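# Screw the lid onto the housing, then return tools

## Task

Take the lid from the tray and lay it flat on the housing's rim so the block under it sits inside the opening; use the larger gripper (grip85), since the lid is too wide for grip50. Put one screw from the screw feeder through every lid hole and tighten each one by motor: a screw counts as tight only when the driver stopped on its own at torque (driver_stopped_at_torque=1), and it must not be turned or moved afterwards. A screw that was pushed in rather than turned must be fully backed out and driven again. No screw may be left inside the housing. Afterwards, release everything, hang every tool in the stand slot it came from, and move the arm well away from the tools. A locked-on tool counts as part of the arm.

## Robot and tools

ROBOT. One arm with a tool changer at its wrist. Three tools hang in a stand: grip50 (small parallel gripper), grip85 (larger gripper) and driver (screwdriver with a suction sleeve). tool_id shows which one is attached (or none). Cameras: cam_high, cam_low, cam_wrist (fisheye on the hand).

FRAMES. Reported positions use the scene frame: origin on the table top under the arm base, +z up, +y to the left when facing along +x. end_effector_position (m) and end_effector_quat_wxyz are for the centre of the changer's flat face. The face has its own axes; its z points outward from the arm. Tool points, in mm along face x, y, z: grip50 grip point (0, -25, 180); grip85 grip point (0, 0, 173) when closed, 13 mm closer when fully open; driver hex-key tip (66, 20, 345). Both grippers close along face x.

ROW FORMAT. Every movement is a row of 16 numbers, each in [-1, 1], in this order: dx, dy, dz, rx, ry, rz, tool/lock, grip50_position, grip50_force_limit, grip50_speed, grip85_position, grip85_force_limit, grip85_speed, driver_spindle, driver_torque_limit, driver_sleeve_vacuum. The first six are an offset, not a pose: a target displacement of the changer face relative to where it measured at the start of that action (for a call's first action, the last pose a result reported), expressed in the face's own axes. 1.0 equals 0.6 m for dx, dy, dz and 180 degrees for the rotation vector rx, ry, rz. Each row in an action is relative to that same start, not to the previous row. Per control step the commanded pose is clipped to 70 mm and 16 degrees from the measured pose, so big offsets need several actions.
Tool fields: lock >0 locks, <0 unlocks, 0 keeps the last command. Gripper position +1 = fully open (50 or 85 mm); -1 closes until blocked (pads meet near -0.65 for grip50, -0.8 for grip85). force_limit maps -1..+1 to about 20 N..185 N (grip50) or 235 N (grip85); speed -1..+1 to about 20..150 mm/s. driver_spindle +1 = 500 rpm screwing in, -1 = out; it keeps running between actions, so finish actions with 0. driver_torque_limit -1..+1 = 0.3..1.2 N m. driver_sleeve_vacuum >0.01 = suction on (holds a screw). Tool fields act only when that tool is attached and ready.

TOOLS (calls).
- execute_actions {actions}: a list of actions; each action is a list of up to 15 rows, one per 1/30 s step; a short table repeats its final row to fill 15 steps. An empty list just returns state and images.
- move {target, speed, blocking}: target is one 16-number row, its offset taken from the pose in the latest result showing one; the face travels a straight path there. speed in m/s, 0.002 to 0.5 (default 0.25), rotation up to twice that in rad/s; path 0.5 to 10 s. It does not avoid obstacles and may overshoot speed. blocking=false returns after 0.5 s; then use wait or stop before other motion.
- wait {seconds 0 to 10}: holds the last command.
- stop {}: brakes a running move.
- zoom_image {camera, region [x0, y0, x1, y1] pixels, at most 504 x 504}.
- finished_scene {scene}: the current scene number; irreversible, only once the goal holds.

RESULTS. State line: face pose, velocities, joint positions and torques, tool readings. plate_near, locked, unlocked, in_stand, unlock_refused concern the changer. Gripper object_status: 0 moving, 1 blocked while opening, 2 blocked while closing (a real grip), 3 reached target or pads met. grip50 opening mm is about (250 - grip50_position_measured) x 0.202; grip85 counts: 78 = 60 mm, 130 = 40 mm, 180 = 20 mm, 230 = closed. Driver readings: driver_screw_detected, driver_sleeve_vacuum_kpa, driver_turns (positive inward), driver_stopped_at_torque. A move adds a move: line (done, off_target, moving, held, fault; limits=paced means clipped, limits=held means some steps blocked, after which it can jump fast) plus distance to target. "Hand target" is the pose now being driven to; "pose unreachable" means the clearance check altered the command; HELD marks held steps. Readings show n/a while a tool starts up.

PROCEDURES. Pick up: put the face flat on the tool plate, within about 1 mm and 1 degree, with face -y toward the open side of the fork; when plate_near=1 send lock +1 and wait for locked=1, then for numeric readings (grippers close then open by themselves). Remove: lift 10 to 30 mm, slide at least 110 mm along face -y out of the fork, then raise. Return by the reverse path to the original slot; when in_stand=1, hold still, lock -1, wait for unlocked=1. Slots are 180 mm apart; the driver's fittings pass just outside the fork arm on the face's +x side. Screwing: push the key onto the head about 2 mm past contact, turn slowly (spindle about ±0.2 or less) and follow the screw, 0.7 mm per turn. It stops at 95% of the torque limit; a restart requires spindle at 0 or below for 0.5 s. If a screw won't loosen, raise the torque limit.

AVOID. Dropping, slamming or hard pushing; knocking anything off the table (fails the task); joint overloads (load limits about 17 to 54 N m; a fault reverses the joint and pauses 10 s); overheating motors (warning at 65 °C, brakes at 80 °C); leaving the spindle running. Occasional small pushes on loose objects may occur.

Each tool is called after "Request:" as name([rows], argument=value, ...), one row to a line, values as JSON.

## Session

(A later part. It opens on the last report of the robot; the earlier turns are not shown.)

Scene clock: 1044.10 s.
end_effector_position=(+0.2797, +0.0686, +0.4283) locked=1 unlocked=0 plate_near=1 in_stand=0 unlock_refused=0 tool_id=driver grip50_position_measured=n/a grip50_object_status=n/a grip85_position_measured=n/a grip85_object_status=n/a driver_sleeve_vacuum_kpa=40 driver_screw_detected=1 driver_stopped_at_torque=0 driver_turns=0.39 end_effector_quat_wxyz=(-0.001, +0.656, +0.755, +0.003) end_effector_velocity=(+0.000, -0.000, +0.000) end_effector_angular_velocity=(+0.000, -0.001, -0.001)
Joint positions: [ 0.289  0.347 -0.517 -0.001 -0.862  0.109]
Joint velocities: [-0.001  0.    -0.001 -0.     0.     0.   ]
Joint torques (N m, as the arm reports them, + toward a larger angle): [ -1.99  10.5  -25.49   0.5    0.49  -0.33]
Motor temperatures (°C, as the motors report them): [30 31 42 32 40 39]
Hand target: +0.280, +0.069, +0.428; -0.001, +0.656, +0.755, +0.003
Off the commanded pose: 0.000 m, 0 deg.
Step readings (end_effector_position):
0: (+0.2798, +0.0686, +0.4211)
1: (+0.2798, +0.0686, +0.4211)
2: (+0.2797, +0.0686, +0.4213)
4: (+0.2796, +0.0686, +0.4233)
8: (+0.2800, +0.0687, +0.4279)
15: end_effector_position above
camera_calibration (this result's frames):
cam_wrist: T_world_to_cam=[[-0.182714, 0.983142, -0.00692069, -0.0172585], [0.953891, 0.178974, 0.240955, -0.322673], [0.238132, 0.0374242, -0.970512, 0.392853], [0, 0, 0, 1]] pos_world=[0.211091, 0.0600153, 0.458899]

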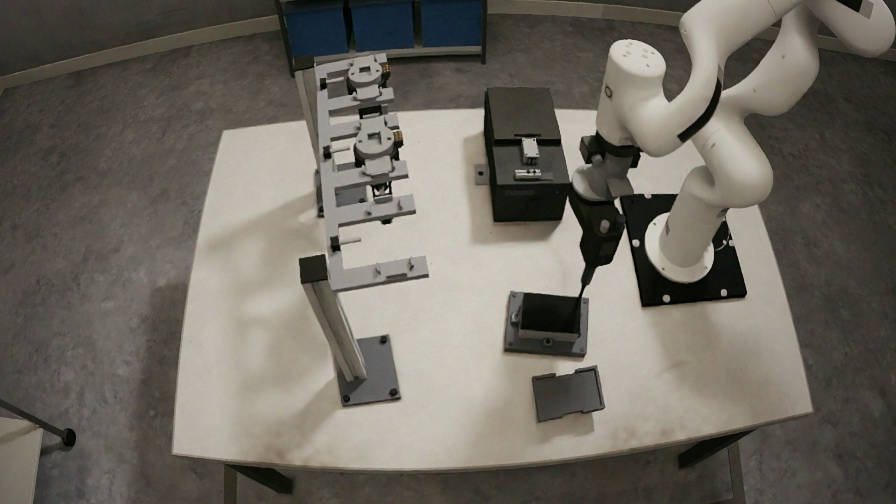

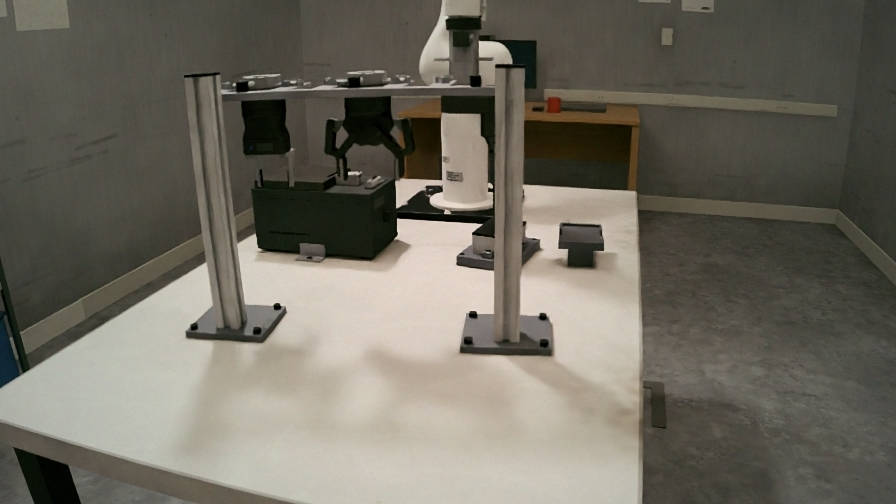

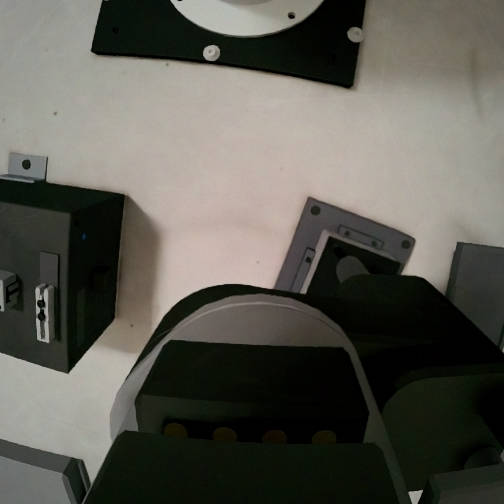

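Request:
execute_actions([
  [[-0.0005,-0.0008,0.002,0,0,0,0,0,0,0,0,0,0,0,-1,1],[-0.0005,-0.0008,0.005,0,0,0,0,0,0,0,0,0,0,0,-1,1]],
  [[0,0,0.001,0,0,0,0,0,0,0,0,0,0,0,-1,1],[0,0,0.002,0,0,0,0,0,0,0,0,0,0,0,-1,1],[0,0,0.003,0,0,0,0,0,0,0,0,0,0,0,-1,1],[0,0,0.004,0,0,0,0,0,0,0,0,0,0,0,-1,1],[0,0,0.005,0,0,0,0,0,0,0,0,0,0,0,-1,1],[0,0,0.006,0,0,0,0,0,0,0,0,0,0,0,-1,1]],
])

Request:
zoom_image(camera="cam_wrist", region=[315,225,355,265])

Scene clock: 1067.47 s.
end_effector_position=(+0.2793, +0.0682, +0.4217) locked=1 unlocked=0 plate_near=1 in_stand=0 unlock_refused=0 tool_id=driver grip50_position_measured=n/a grip50_object_status=n/a grip85_position_measured=n/a grip85_object_status=n/a driver_sleeve_vacuum_kpa=30 driver_screw_detected=0 driver_stopped_at_torque=0 driver_turns=0.39 end_effector_quat_wxyz=(-0.001, +0.656, +0.755, +0.003) end_effector_velocity=(+0.000, -0.000, -0.001) end_effector_angular_velocity=(+0.000, +0.000, -0.001)
Joint positions: [ 0.288  0.341 -0.506 -0.001 -0.844  0.108]
Joint velocities: [-0.001 -0.001  0.001  0.     0.001  0.   ]
Joint torques (N m, as the arm reports them, + toward a larger angle): [ -2.17   9.82 -25.24   1.06   0.42  -0.38]
Motor temperatures (°C, as the motors report them): [30 31 42 32 40 39]
Hand target: +0.279, +0.068, +0.422; -0.001, +0.656, +0.755, +0.003
Off the commanded pose: 0.000 m, 0 deg.
Step readings (end_effector_position; steps 1 to 15: 1st action; 16 to 30: 2nd action):
0: (+0.2798, +0.0686, +0.4284)
1: (+0.2798, +0.0686, +0.4284)
2: (+0.2797, +0.0685, +0.4282)
4: (+0.2796, +0.0684, +0.4270)
8: (+0.2792, +0.0682, +0.4254)
15: (+0.2793, +0.0682, +0.4253)
16: (+0.2793, +0.0682, +0.4253)
17: (+0.2793, +0.0682, +0.4252)
19: (+0.2794, +0.0682, +0.4247)
23: (+0.2793, +0.0682, +0.4226)
30: end_effector_position above
camera_calibration (this result's frames):
cam_wrist: T_world_to_cam=[[-0.182684, 0.983147, -0.00693574, -0.0170499], [0.953867, 0.178944, 0.241073, -0.320706], [0.238251, 0.0374244, -0.970482, 0.386569], [0, 0, 0, 1]] pos_world=[0.210695, 0.0596839, 0.452354]

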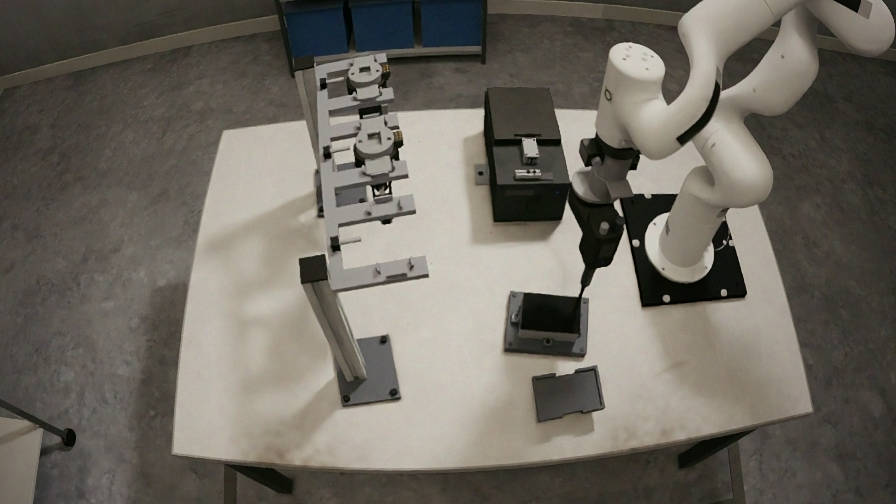

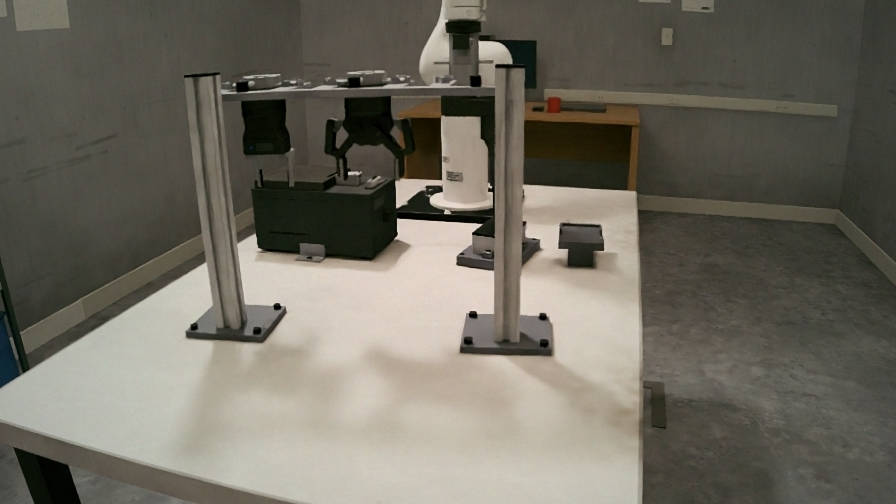

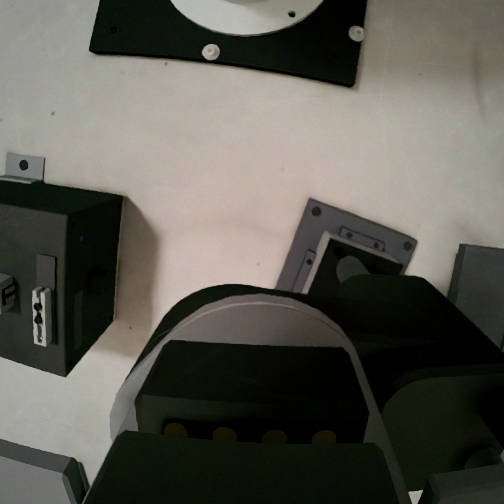

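Region (315, 225, 355, 265) of cam_wrist's 504x504 image, scaled by 12.600, with more detail than that image has.

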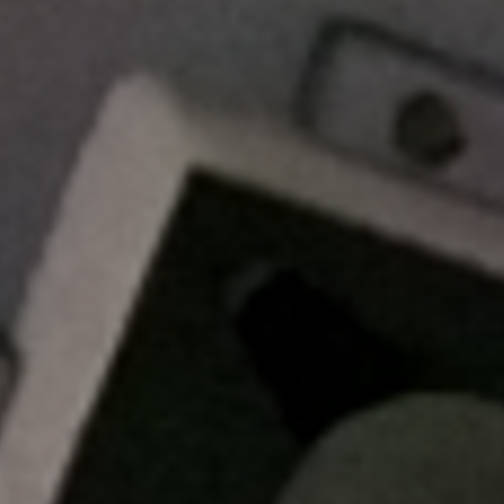

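Request:
execute_actions([
  [[0,0,-0.003,0,0,0,0,0,0,0,0,0,0,0,-1,1],[0,0,-0.007,0,0,0,0,0,0,0,0,0,0,0,-1,1],[0,0,-0.012,0,0,0,0,0,0,0,0,0,0,0,-1,1],[0,0,-0.017,0,0,0,0,0,0,0,0,0,0,0,-1,1],[0,0,-0.022,0,0,0,0,0,0,0,0,0,0,0,-1,1]],
])

Request:
zoom_image(camera="cam_wrist", region=[315,225,355,265])

Request:
zoom_image(camera="cam_high", region=[560,270,610,320])

Scene clock: 1106.57 s.
end_effector_position=(+0.2792, +0.0682, +0.4348) locked=1 unlocked=0 plate_near=1 in_stand=0 unlock_refused=0 tool_id=driver grip50_position_measured=n/a grip50_object_status=n/a grip85_position_measured=n/a grip85_object_status=n/a driver_sleeve_vacuum_kpa=39 driver_screw_detected=1 driver_stopped_at_torque=0 driver_turns=0.39 end_effector_quat_wxyz=(-0.001, +0.656, +0.755, +0.003) end_effector_velocity=(-0.000, -0.000, +0.000) end_effector_angular_velocity=(-0.001, +0.001, +0.001)
Joint positions: [ 0.288  0.357 -0.525 -0.001 -0.881  0.108]
Joint velocities: [ 0.     0.    -0.    -0.001 -0.002  0.   ]
Joint torques (N m, as the arm reports them, + toward a larger angle): [ -0.78  11.22 -25.69   0.64   0.58  -0.25]
Motor temperatures (°C, as the motors report them): [30 30 42 32 40 39]
Hand target: +0.279, +0.068, +0.435; -0.001, +0.656, +0.755, +0.003
Off the commanded pose: 0.000 m, 0 deg.
Step readings (end_effector_position):
0: (+0.2793, +0.0682, +0.4217)
1: (+0.2793, +0.0682, +0.4217)
2: (+0.2793, +0.0682, +0.4219)
4: (+0.2792, +0.0682, +0.4239)
8: (+0.2794, +0.0682, +0.4325)
15: end_effector_position above
camera_calibration (this result's frames):
cam_wrist: T_world_to_cam=[[-0.182757, 0.983134, -0.00692057, -0.016899], [0.953942, 0.179025, 0.240715, -0.323604], [0.237894, 0.0373906, -0.970571, 0.39939], [0, 0, 0, 1]] pos_world=[0.210598, 0.0596138, 0.465416]

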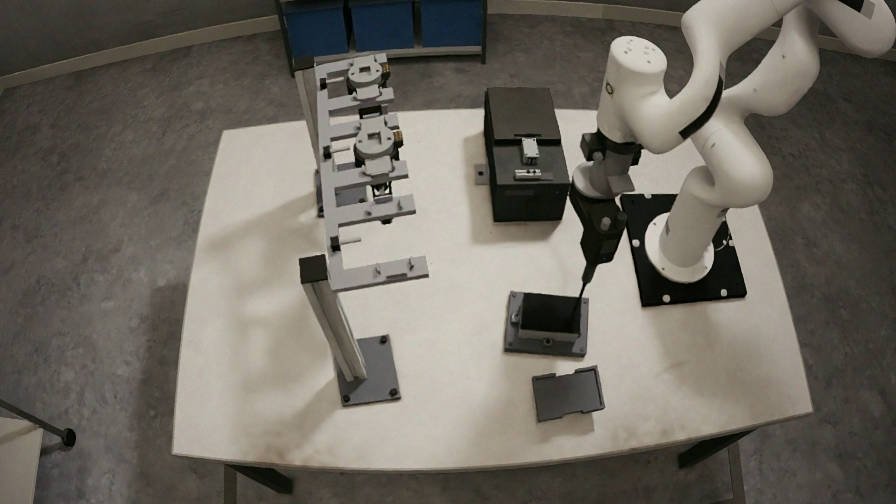

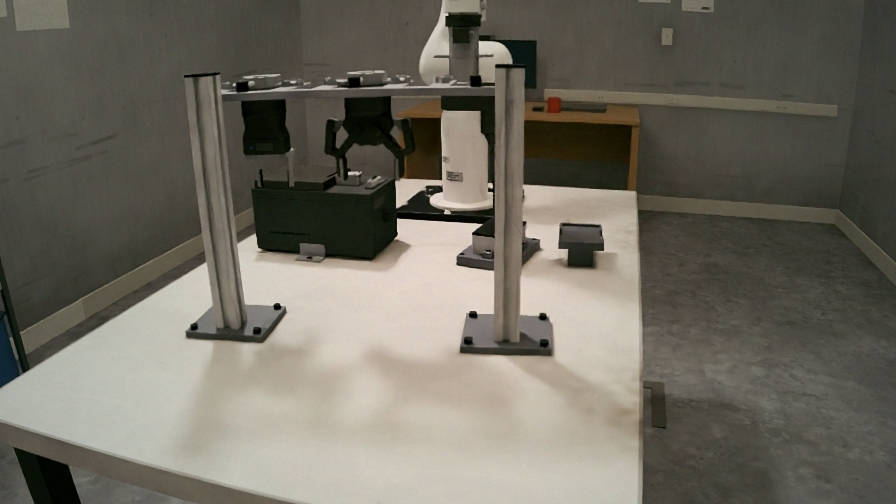

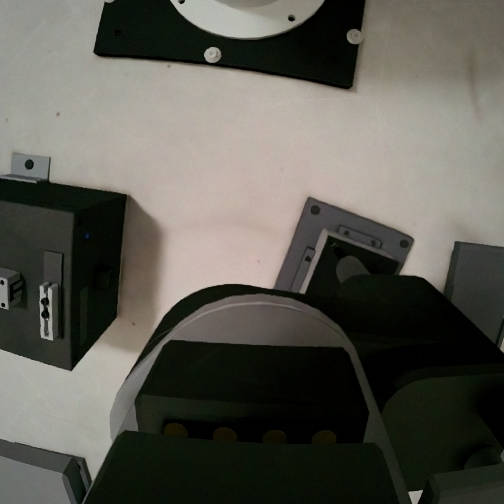

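Region (315, 225, 355, 265) of cam_wrist's 504x504 image, scaled by 12.600, with more detail than that image has.

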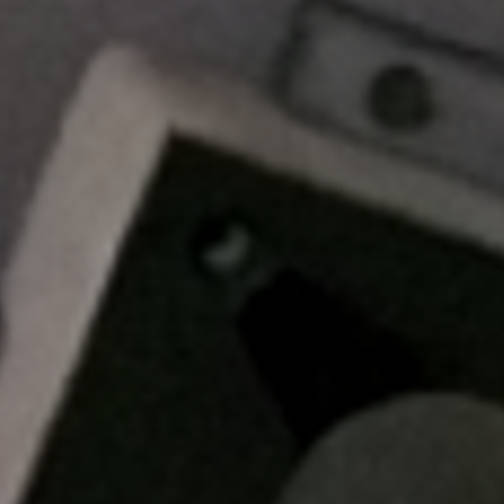

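Region (560, 270, 610, 320) of cam_high's 896x504 image, scaled by 10.080, with more detail than that image has.

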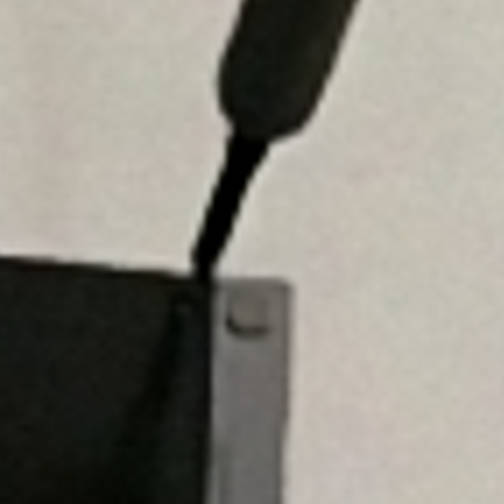

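Request:
execute_actions([
  [[-0.0004,0.0009,0.005,0,0,0,0,0,0,0,0,0,0,0,-1,1],[-0.0004,0.0009,0.012,0,0,0,0,0,0,0,0,0,0,0,-1,1],[-0.0004,0.0009,0.017,0,0,0,0,0,0,0,0,0,0,0,-1,1]],
  [[0,0,0.001,0,0,0,0,0,0,0,0,0,0,0,-1,1],[0,0,0.002,0,0,0,0,0,0,0,0,0,0,0,-1,1],[0,0,0.003,0,0,0,0,0,0,0,0,0,0,0,-1,1],[0,0,0.004,0,0,0,0,0,0,0,0,0,0,0,-1,1],[0,0,0.005,0,0,0,0,0,0,0,0,0,0,0,-1,1]],
])

Request:
zoom_image(camera="cam_wrist", region=[315,225,355,265])

Scene clock: 1161.50 s.
end_effector_position=(+0.2799, +0.0681, +0.4217) locked=1 unlocked=0 plate_near=1 in_stand=0 unlock_refused=0 tool_id=driver grip50_position_measured=n/a grip50_object_status=n/a grip85_position_measured=n/a grip85_object_status=n/a driver_sleeve_vacuum_kpa=39 driver_screw_detected=1 driver_stopped_at_torque=0 driver_turns=0.39 end_effector_quat_wxyz=(-0.001, +0.656, +0.755, +0.003) end_effector_velocity=(+0.000, -0.000, -0.000) end_effector_angular_velocity=(+0.001, -0.001, -0.002)
Joint positions: [ 0.287  0.339 -0.507 -0.001 -0.844  0.107]
Joint velocities: [-0.001 -0.001  0.     0.002  0.002  0.   ]
Joint torques (N m, as the arm reports them, + toward a larger angle): [ -0.95  11.92 -25.61   1.07   0.48  -0.28]
Motor temperatures (°C, as the motors report them): [30 30 42 32 40 39]
Hand target: +0.280, +0.068, +0.422; -0.001, +0.656, +0.755, +0.003
Off the commanded pose: 0.000 m, 0 deg.
Step readings (end_effector_position; steps 1 to 15: 1st action; 16 to 30: 2nd action):
0: (+0.2793, +0.0682, +0.4349)
1: (+0.2793, +0.0682, +0.4349)
2: (+0.2794, +0.0682, +0.4346)
4: (+0.2798, +0.0682, +0.4315)
8: (+0.2793, +0.0679, +0.4251)
15: (+0.2798, +0.0681, +0.4247)
16: (+0.2798, +0.0681, +0.4247)
17: (+0.2798, +0.0681, +0.4246)
19: (+0.2799, +0.0681, +0.4240)
23: (+0.2798, +0.0681, +0.4222)
30: end_effector_position above
camera_calibration (this result's frames):
cam_wrist: T_world_to_cam=[[-0.182707, 0.983143, -0.0069423, -0.0167781], [0.953902, 0.178974, 0.240914, -0.321114], [0.238095, 0.0373943, -0.970522, 0.386478], [0, 0, 0, 1]] pos_world=[0.211227, 0.0595141, 0.452329]

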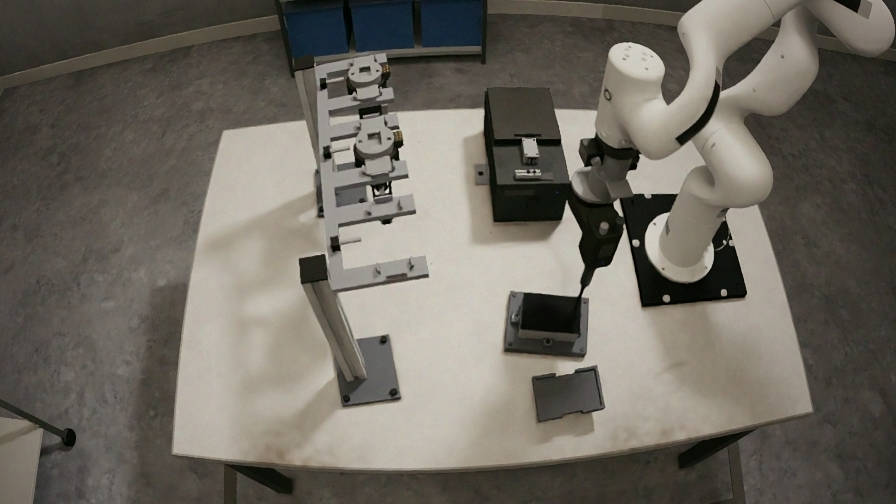

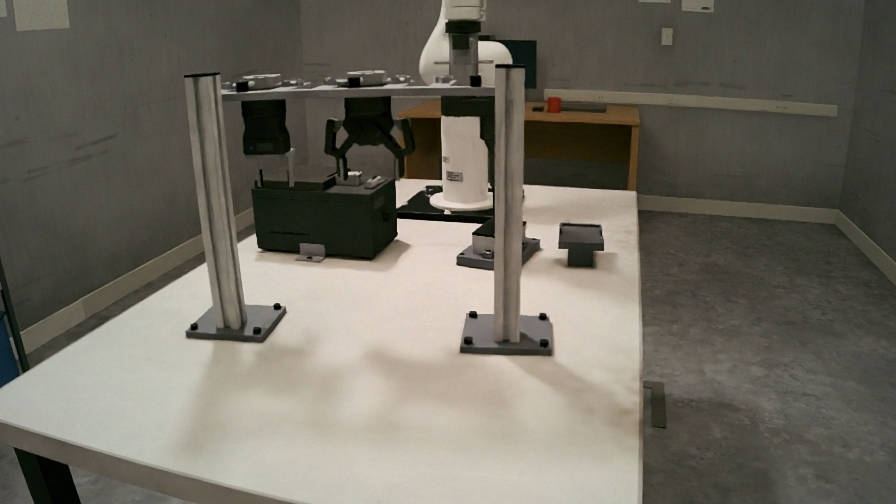

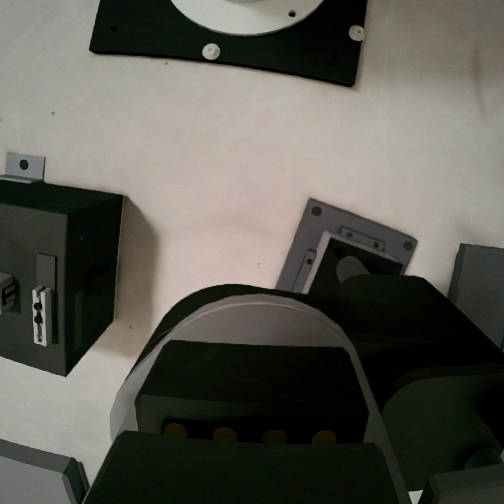

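Region (315, 225, 355, 265) of cam_wrist's 504x504 image, scaled by 12.600, with more detail than that image has.

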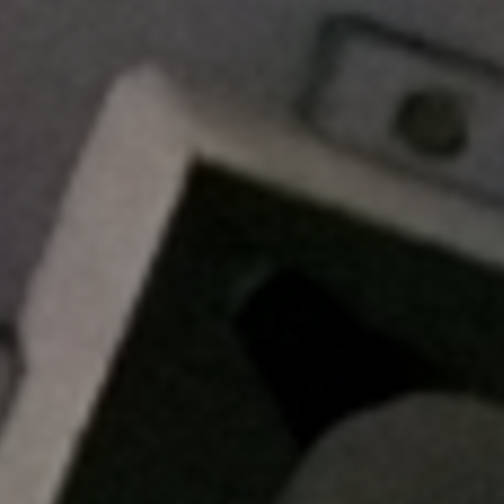

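Request:
execute_actions([
  [[0,0,0.0007,0,0,0,0,0,0,0,0,0,0,0,-1,1],[0,0,0.0014,0,0,0,0,0,0,0,0,0,0,0,-1,1],[0,0,0.0021,0,0,0,0,0,0,0,0,0,0,0,-1,1],[0,0,0.0028,0,0,0,0,0,0,0,0,0,0,0,-1,1]],
])

Request:
zoom_image(camera="cam_wrist", region=[315,225,355,265])

Scene clock: 1170.73 s.
end_effector_position=(+0.2799, +0.0681, +0.4200) locked=1 unlocked=0 plate_near=1 in_stand=0 unlock_refused=0 tool_id=driver grip50_position_measured=n/a grip50_object_status=n/a grip85_position_measured=n/a grip85_object_status=n/a driver_sleeve_vacuum_kpa=39 driver_screw_detected=1 driver_stopped_at_torque=0 driver_turns=0.39 end_effector_quat_wxyz=(-0.001, +0.656, +0.755, +0.003) end_effector_velocity=(-0.000, -0.000, -0.000) end_effector_angular_velocity=(+0.000, +0.001, -0.002)
Joint positions: [ 0.287  0.337 -0.504 -0.001 -0.839  0.107]
Joint velocities: [-0.001  0.     0.     0.001 -0.001  0.   ]
Joint torques (N m, as the arm reports them, + toward a larger angle): [ -2.23  11.3  -25.87   0.97   0.48  -0.41]
Motor temperatures (°C, as the motors report them): [30 30 42 32 40 39]
Hand target: +0.280, +0.068, +0.420; -0.001, +0.656, +0.755, +0.003
Off the commanded pose: 0.000 m, 0 deg.
Step readings (end_effector_position):
0: (+0.2799, +0.0681, +0.4217)
1: (+0.2799, +0.0681, +0.4217)
2: (+0.2799, +0.0681, +0.4216)
4: (+0.2799, +0.0681, +0.4212)
8: (+0.2798, +0.0681, +0.4202)
15: end_effector_position above
camera_calibration (this result's frames):
cam_wrist: T_world_to_cam=[[-0.182703, 0.983144, -0.00694548, -0.0167954], [0.953905, 0.178972, 0.240903, -0.320712], [0.238086, 0.0373885, -0.970524, 0.384862], [0, 0, 0, 1]] pos_world=[0.21123, 0.0595212, 0.450662]

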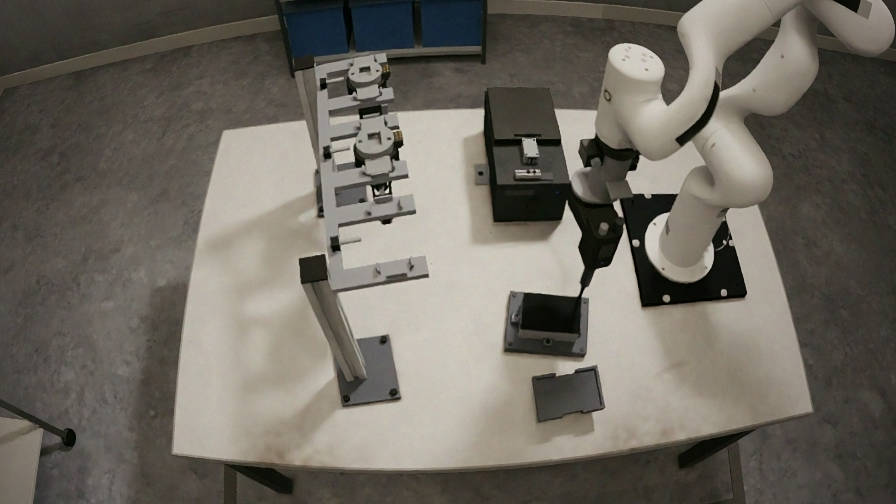

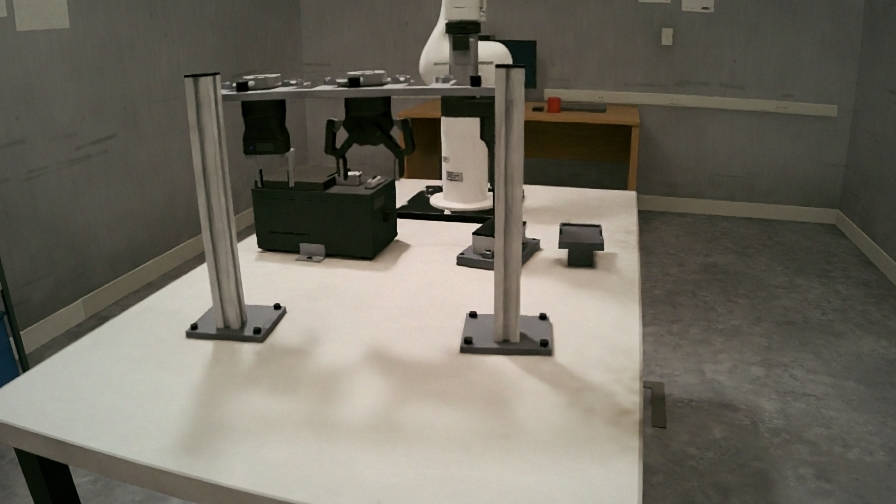

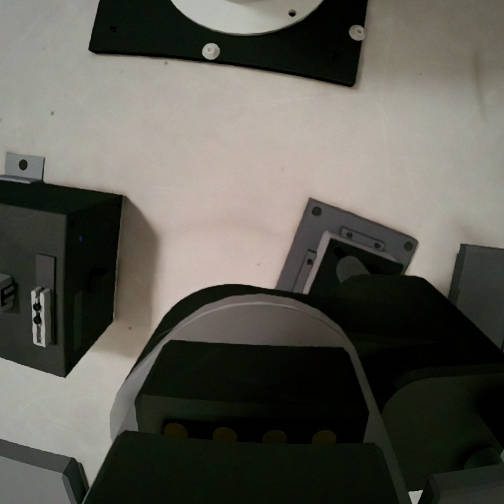

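Region (315, 225, 355, 265) of cam_wrist's 504x504 image, scaled by 12.600, with more detail than that image has.

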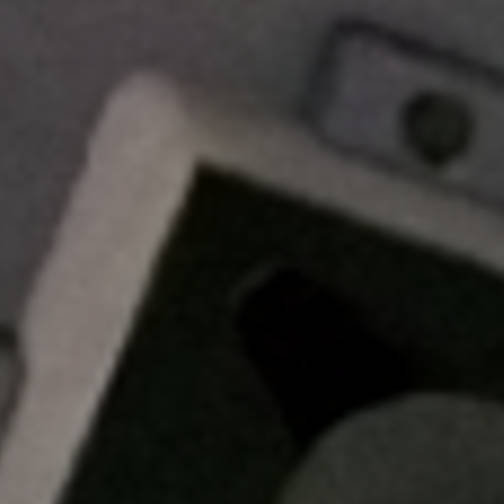

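Request:
execute_actions([
  [[0,0,0.0012,0,0,0,0,0,0,0,0,0,0,0.3,0,1]],
  [[0,0,0.00145,0,0,0,0,0,0,0,0,0,0,0.3,0,1]],
  [[0,0,0.00145,0,0,0,0,0,0,0,0,0,0,0.3,0,1]],
  [[0,0,0.00145,0,0,0,0,0,0,0,0,0,0,0.3,0,1]],
  [[0,0,0.00145,0,0,0,0,0,0,0,0,0,0,0.3,0,1]],
  [[0,0,0.00145,0,0,0,0,0,0,0,0,0,0,0.3,0,1]],
  [[0,0,0.00145,0,0,0,0,0,0,0,0,0,0,0.3,0,1]],
  [[0,0,0.00145,0,0,0,0,0,0,0,0,0,0,0.3,0,1],[0,0,0.00145,0,0,0,0,0,0,0,0,0,0,0.3,0,1],[0,0,0.00145,0,0,0,0,0,0,0,0,0,0,0.3,0,1],[0,0,0.00145,0,0,0,0,0,0,0,0,0,0,0.3,0,1],[0,0,0.00145,0,0,0,0,0,0,0,0,0,0,0.3,0,1],[0,0,0.00145,0,0,0,0,0,0,0,0,0,0,0.3,0,1],[0,0,0.00145,0,0,0,0,0,0,0,0,0,0,0.3,0,1],[0,0,0.00145,0,0,0,0,0,0,0,0,0,0,0.3,0,1],[0,0,0.00145,0,0,0,0,0,0,0,0,0,0,0.3,0,1],[0,0,0.00145,0,0,0,0,0,0,0,0,0,0,0.3,0,1],[0,0,0.00145,0,0,0,0,0,0,0,0,0,0,0.3,0,1],[0,0,0.00145,0,0,0,0,0,0,0,0,0,0,0.3,0,1],[0,0,0.00145,0,0,0,0,0,0,0,0,0,0,0.3,0,1],[0,0,0.00145,0,0,0,0,0,0,0,0,0,0,0.3,0,1],[0,0,0.00145,0,0,0,0,0,0,0,0,0,0,0,0,1]],
])

Scene clock: 1201.73 s.
end_effector_position=(+0.2799, +0.0681, +0.4133) locked=1 unlocked=0 plate_near=1 in_stand=0 unlock_refused=0 tool_id=driver grip50_position_measured=n/a grip50_object_status=n/a grip85_position_measured=n/a grip85_object_status=n/a driver_sleeve_vacuum_kpa=40 driver_screw_detected=1 driver_stopped_at_torque=1 driver_turns=9.38 end_effector_quat_wxyz=(-0.001, +0.656, +0.755, +0.003) end_effector_velocity=(-0.000, -0.000, +0.000) end_effector_angular_velocity=(+0.001, +0.000, -0.001)
Joint positions: [ 0.287  0.328 -0.494 -0.001 -0.82   0.107]
Joint velocities: [-0.     0.001 -0.     0.001 -0.001 -0.   ]
Joint torques (N m, as the arm reports them, + toward a larger angle): [ -1.01   9.28 -23.7    1.68   0.39  -0.29]
Motor temperatures (°C, as the motors report them): [30 30 42 32 40 39]
Hand target: +0.280, +0.068, +0.413; -0.001, +0.656, +0.755, +0.003
Off the commanded pose: 0.000 m, 0 deg.
Step readings (end_effector_position; steps 1 to 15: 1st action; 16 to 30: 2nd action; 31 to 45: 3rd action; 46 to 60: 4th action; 61 to 75: 5th action; 76 to 90: 6th action; 91 to 105: 7th action; 106 to 120: 8th action):
0: (+0.2799, +0.0681, +0.4200)
1: (+0.2799, +0.0681, +0.4200)
2: (+0.2799, +0.0681, +0.4200)
4: (+0.2799, +0.0681, +0.4196)
8: (+0.2799, +0.0681, +0.4193)
15: (+0.2799, +0.0681, +0.4193)
16: (+0.2799, +0.0681, +0.4193)
17: (+0.2799, +0.0681, +0.4192)
19: (+0.2799, +0.0681, +0.4188)
23: (+0.2799, +0.0681, +0.4185)
30: (+0.2799, +0.0681, +0.4185)
31: (+0.2799, +0.0681, +0.4185)
32: (+0.2799, +0.0681, +0.4184)
34: (+0.2800, +0.0681, +0.4181)
38: (+0.2799, +0.0681, +0.4178)
45: (+0.2799, +0.0681, +0.4176)
46: (+0.2799, +0.0681, +0.4176)
47: (+0.2799, +0.0681, +0.4175)
49: (+0.2799, +0.0681, +0.4171)
53: (+0.2799, +0.0681, +0.4168)
60: (+0.2799, +0.0681, +0.4168)
61: (+0.2799, +0.0681, +0.4168)
62: (+0.2799, +0.0681, +0.4167)
64: (+0.2799, +0.0681, +0.4162)
68: (+0.2799, +0.0681, +0.4159)
75: (+0.2799, +0.0681, +0.4159)
76: (+0.2799, +0.0681, +0.4159)
77: (+0.2799, +0.0681, +0.4158)
79: (+0.2799, +0.0681, +0.4153)
83: (+0.2799, +0.0681, +0.4151)
90: (+0.2799, +0.0681, +0.4150)
91: (+0.2799, +0.0681, +0.4150)
92: (+0.2799, +0.0681, +0.4149)
94: (+0.2799, +0.0681, +0.4145)
98: (+0.2799, +0.0681, +0.4142)
105: (+0.2799, +0.0681, +0.4141)
106: (+0.2799, +0.0681, +0.4141)
107: (+0.2799, +0.0681, +0.4140)
109: (+0.2799, +0.0681, +0.4136)
113: (+0.2799, +0.0681, +0.4133)
120: end_effector_position above
camera_calibration (this result's frames):
cam_wrist: T_world_to_cam=[[-0.182364, 0.983206, -0.00698927, -0.0169228], [0.953921, 0.178646, 0.241082, -0.319188], [0.238282, 0.0372975, -0.97048, 0.378218], [0, 0, 0, 1]] pos_world=[0.211271, 0.0595537, 0.443885]

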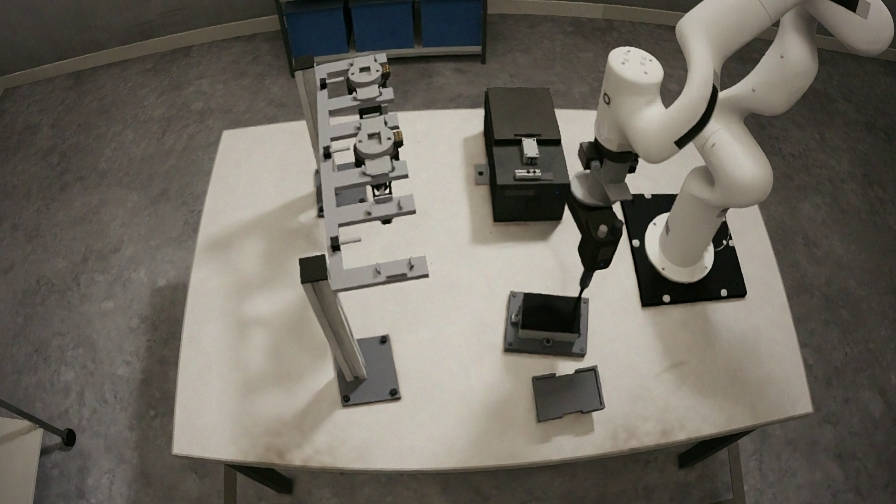

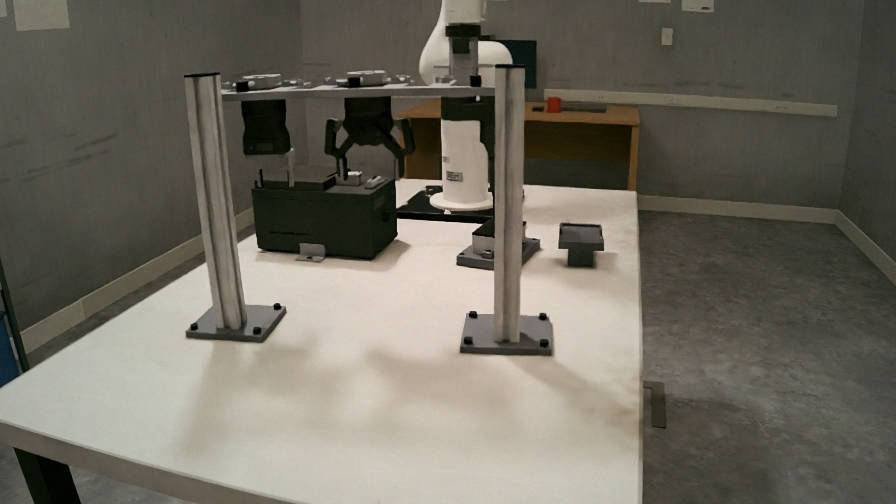

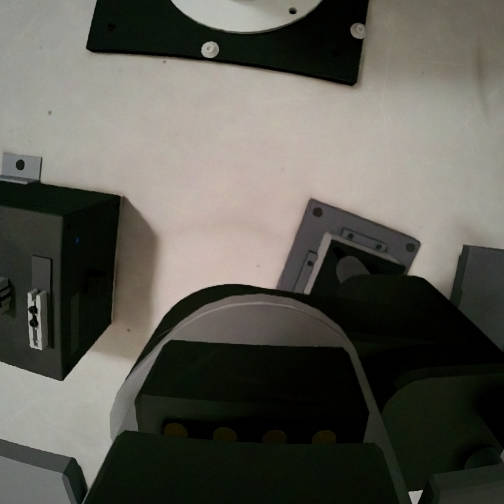

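Request:
zoom_image(camera="cam_high", region=[555,270,605,320])

Request:
zoom_image(camera="cam_wrist", region=[305,215,365,275])

Request:
zoom_image(camera="cam_low", region=[450,200,550,280])

Region (555, 270, 605, 320) of cam_high's 896x504 image, scaled by 10.080, with more detail than that image has.

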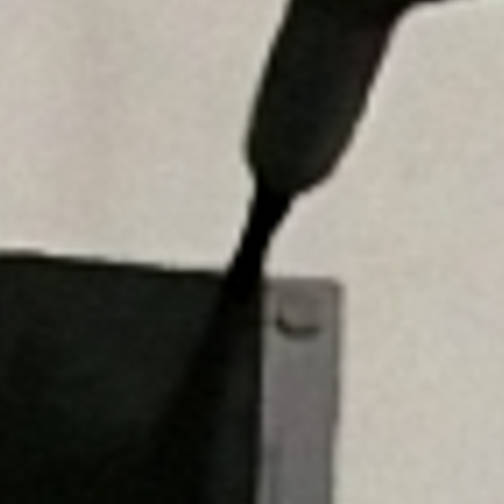

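Region (305, 215, 365, 275) of cam_wrist's 504x504 image, scaled by 8.400, with more detail than that image has.

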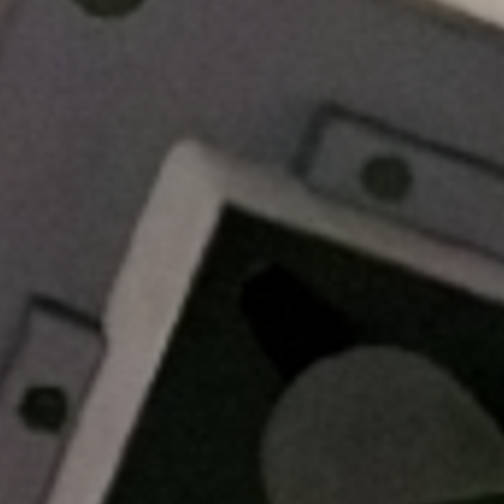

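Region (450, 200, 550, 280) of cam_low's 896x504 image, scaled by 5.040, with more detail than that image has; it fills the top 403 rows of this view, and the rest is white.

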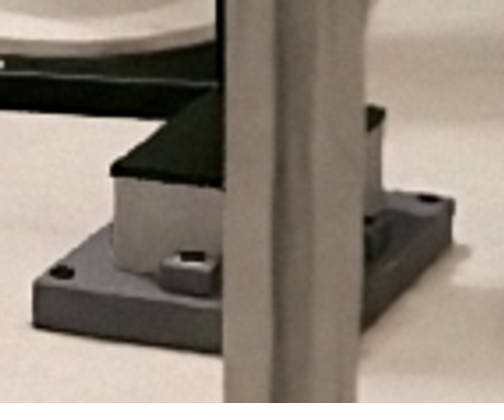

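Request:
execute_actions([
  [[0,0,0,0,0,0,0,0,0,0,0,0,0,0,0,-1]],
  [[0,0,-0.01,0,0,0,0,0,0,0,0,0,0,0,0,-1],[0,0,-0.02,0,0,0,0,0,0,0,0,0,0,0,0,-1],[0,0,-0.035,0,0,0,0,0,0,0,0,0,0,0,0,-1],[0,0,-0.05,0,0,0,0,0,0,0,0,0,0,0,0,-1]],
])

Request:
zoom_image(camera="cam_wrist", region=[305,210,365,270])

Request:
zoom_image(camera="cam_high", region=[540,270,600,330])

Scene clock: 1236.37 s.
end_effector_position=(+0.2797, +0.0680, +0.4429) locked=1 unlocked=0 plate_near=1 in_stand=0 unlock_refused=0 tool_id=driver grip50_position_measured=n/a grip50_object_status=n/a grip85_position_measured=n/a grip85_object_status=n/a driver_sleeve_vacuum_kpa=0 driver_screw_detected=0 driver_stopped_at_torque=1 driver_turns=9.38 end_effector_quat_wxyz=(-0.001, +0.656, +0.755, +0.003) end_effector_velocity=(+0.000, -0.000, +0.001) end_effector_angular_velocity=(-0.001, +0.001, +0.001)
Joint positions: [ 0.287  0.364 -0.539 -0.001 -0.903  0.107]
Joint velocities: [ 0.     0.    -0.003 -0.001 -0.004  0.   ]
Joint torques (N m, as the arm reports them, + toward a larger angle): [ -2.1   11.26 -26.11   0.95   0.6   -0.34]
Motor temperatures (°C, as the motors report them): [30 30 42 32 40 39]
Hand target: +0.280, +0.068, +0.443; -0.001, +0.656, +0.755, +0.003
Off the commanded pose: 0.000 m, 0 deg.
Step readings (end_effector_position; steps 1 to 15: 1st action; 16 to 30: 2nd action):
0: (+0.2799, +0.0681, +0.4133)
1: (+0.2799, +0.0681, +0.4133)
2: (+0.2799, +0.0681, +0.4133)
4: (+0.2799, +0.0681, +0.4133)
8: (+0.2799, +0.0681, +0.4133)
15: (+0.2799, +0.0681, +0.4133)
16: (+0.2799, +0.0681, +0.4133)
17: (+0.2799, +0.0681, +0.4138)
19: (+0.2797, +0.0680, +0.4189)
23: (+0.2803, +0.0682, +0.4387)
30: end_effector_position above
camera_calibration (this result's frames):
cam_wrist: T_world_to_cam=[[-0.182528, 0.983176, -0.0069281, -0.0166022], [0.954096, 0.178823, 0.240255, -0.325761], [0.237452, 0.0372434, -0.970685, 0.407341], [0, 0, 0, 1]] pos_world=[0.211053, 0.0594056, 0.473551]

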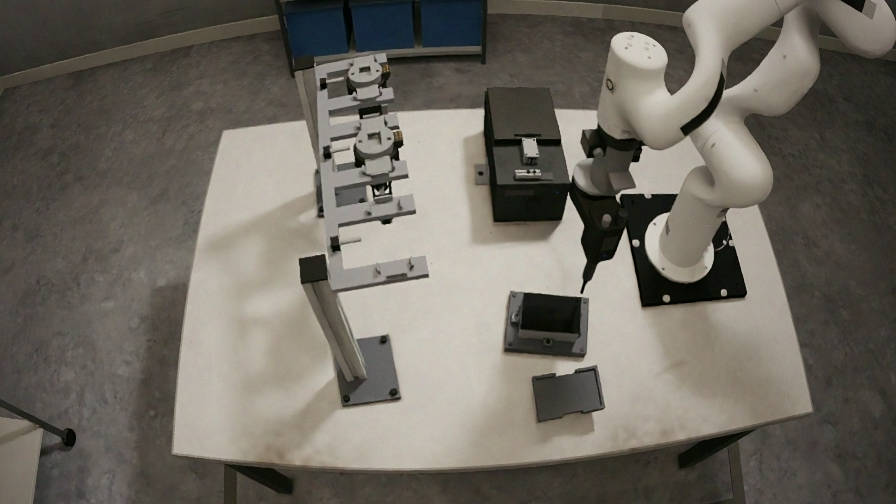

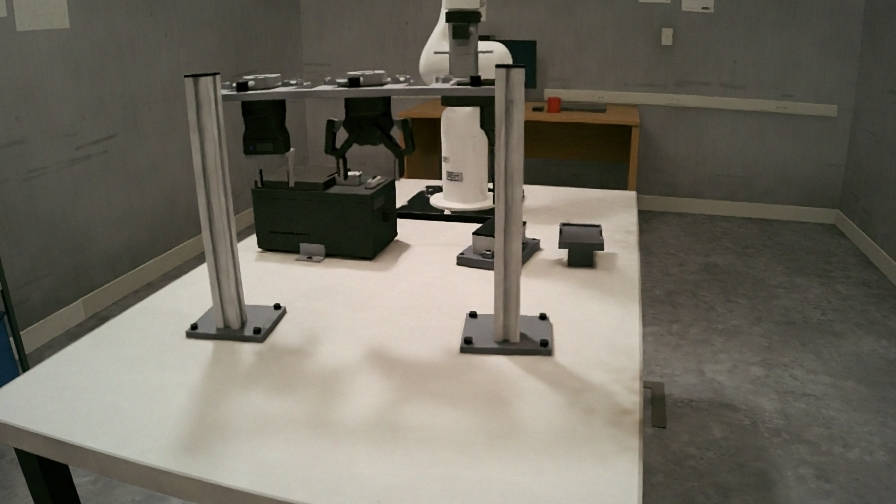

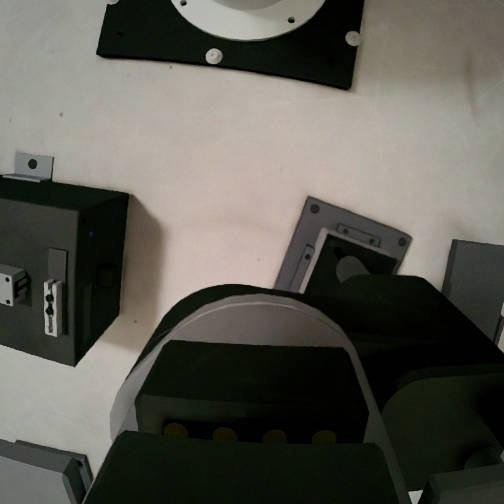

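Region (305, 210, 365, 270) of cam_wrist's 504x504 image, scaled by 8.400, with more detail than that image has.

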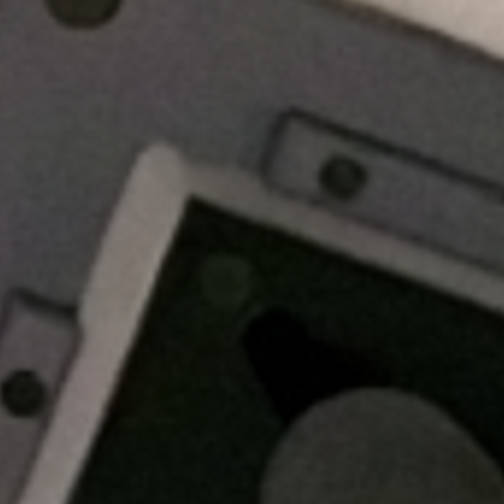

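Region (540, 270, 600, 330) of cam_high's 896x504 image, scaled by 8.400, with more detail than that image has.

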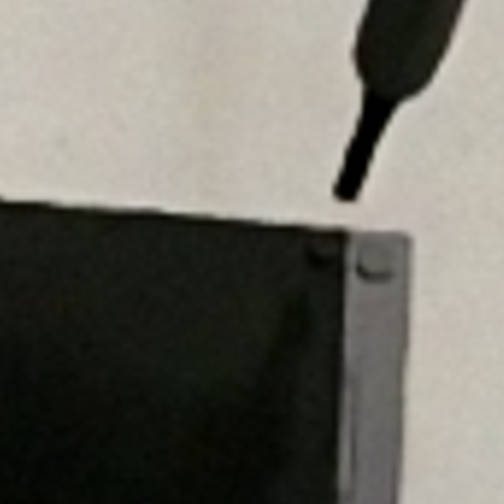

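Request:
move(target=[-0.427,0.083,-0.157,0,0,0,0,0,0,0,0,0,0,0,-1,1], speed=0.25)

Request:
zoom_image(camera="cam_wrist", region=[280,160,380,280])

Scene clock: 1317.83 s.
end_effector_position=(+0.3644, -0.1790, +0.5361) locked=1 unlocked=0 plate_near=1 in_stand=0 unlock_refused=0 tool_id=driver grip50_position_measured=n/a grip50_object_status=n/a grip85_position_measured=n/a grip85_object_status=n/a driver_sleeve_vacuum_kpa=14 driver_screw_detected=0 driver_stopped_at_torque=1 driver_turns=9.38 end_effector_quat_wxyz=(-0.001, +0.655, +0.755, +0.003) end_effector_velocity=(+0.001, -0.001, +0.001) end_effector_angular_velocity=(-0.001, -0.002, -0.001)
Joint positions: [-0.409  0.105 -0.962 -0.    -1.065 -0.59 ]
Joint velocities: [-0.002 -0.002 -0.005  0.    -0.001 -0.001]
Joint torques (N m, as the arm reports them, + toward a larger angle): [ -2.33  27.04 -26.34   1.26  -0.16  -0.36]
Motor temperatures (°C, as the motors report them): [30 30 42 32 40 39]
Hand target: +0.365, -0.179, +0.536; -0.000, +0.656, +0.755, +0.003
Off the commanded pose: 0.000 m, 0 deg.
move: done
camera_calibration (this result's frames):
cam_wrist: T_world_to_cam=[[-0.183018, 0.98308, -0.00757019, 0.24281], [0.953932, 0.179443, 0.240446, -0.384745], [0.237736, 0.0367845, -0.970633, 0.486733], [0, 0, 0, 1]] pos_world=[0.295745, -0.187566, 0.566788]

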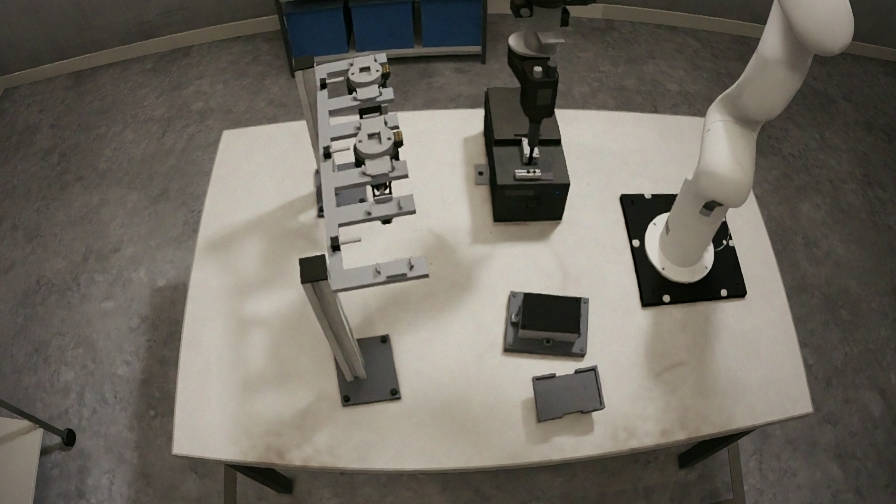

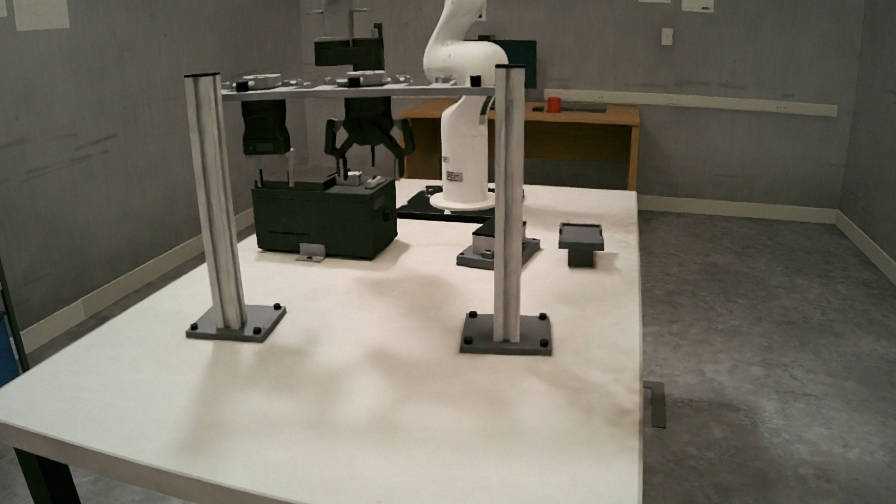

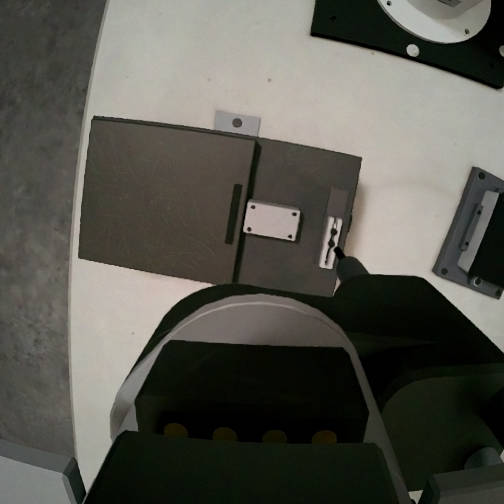

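Region (280, 160, 380, 280) of cam_wrist's 504x504 image, scaled by 4.200, with more detail than that image has.

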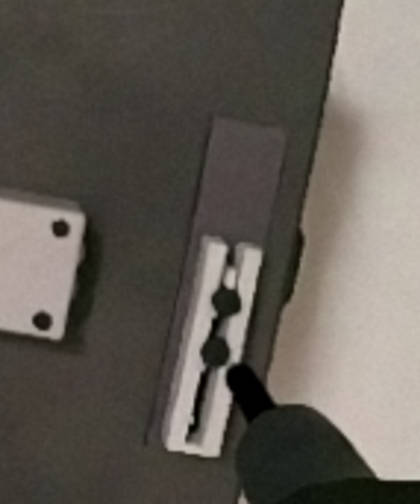

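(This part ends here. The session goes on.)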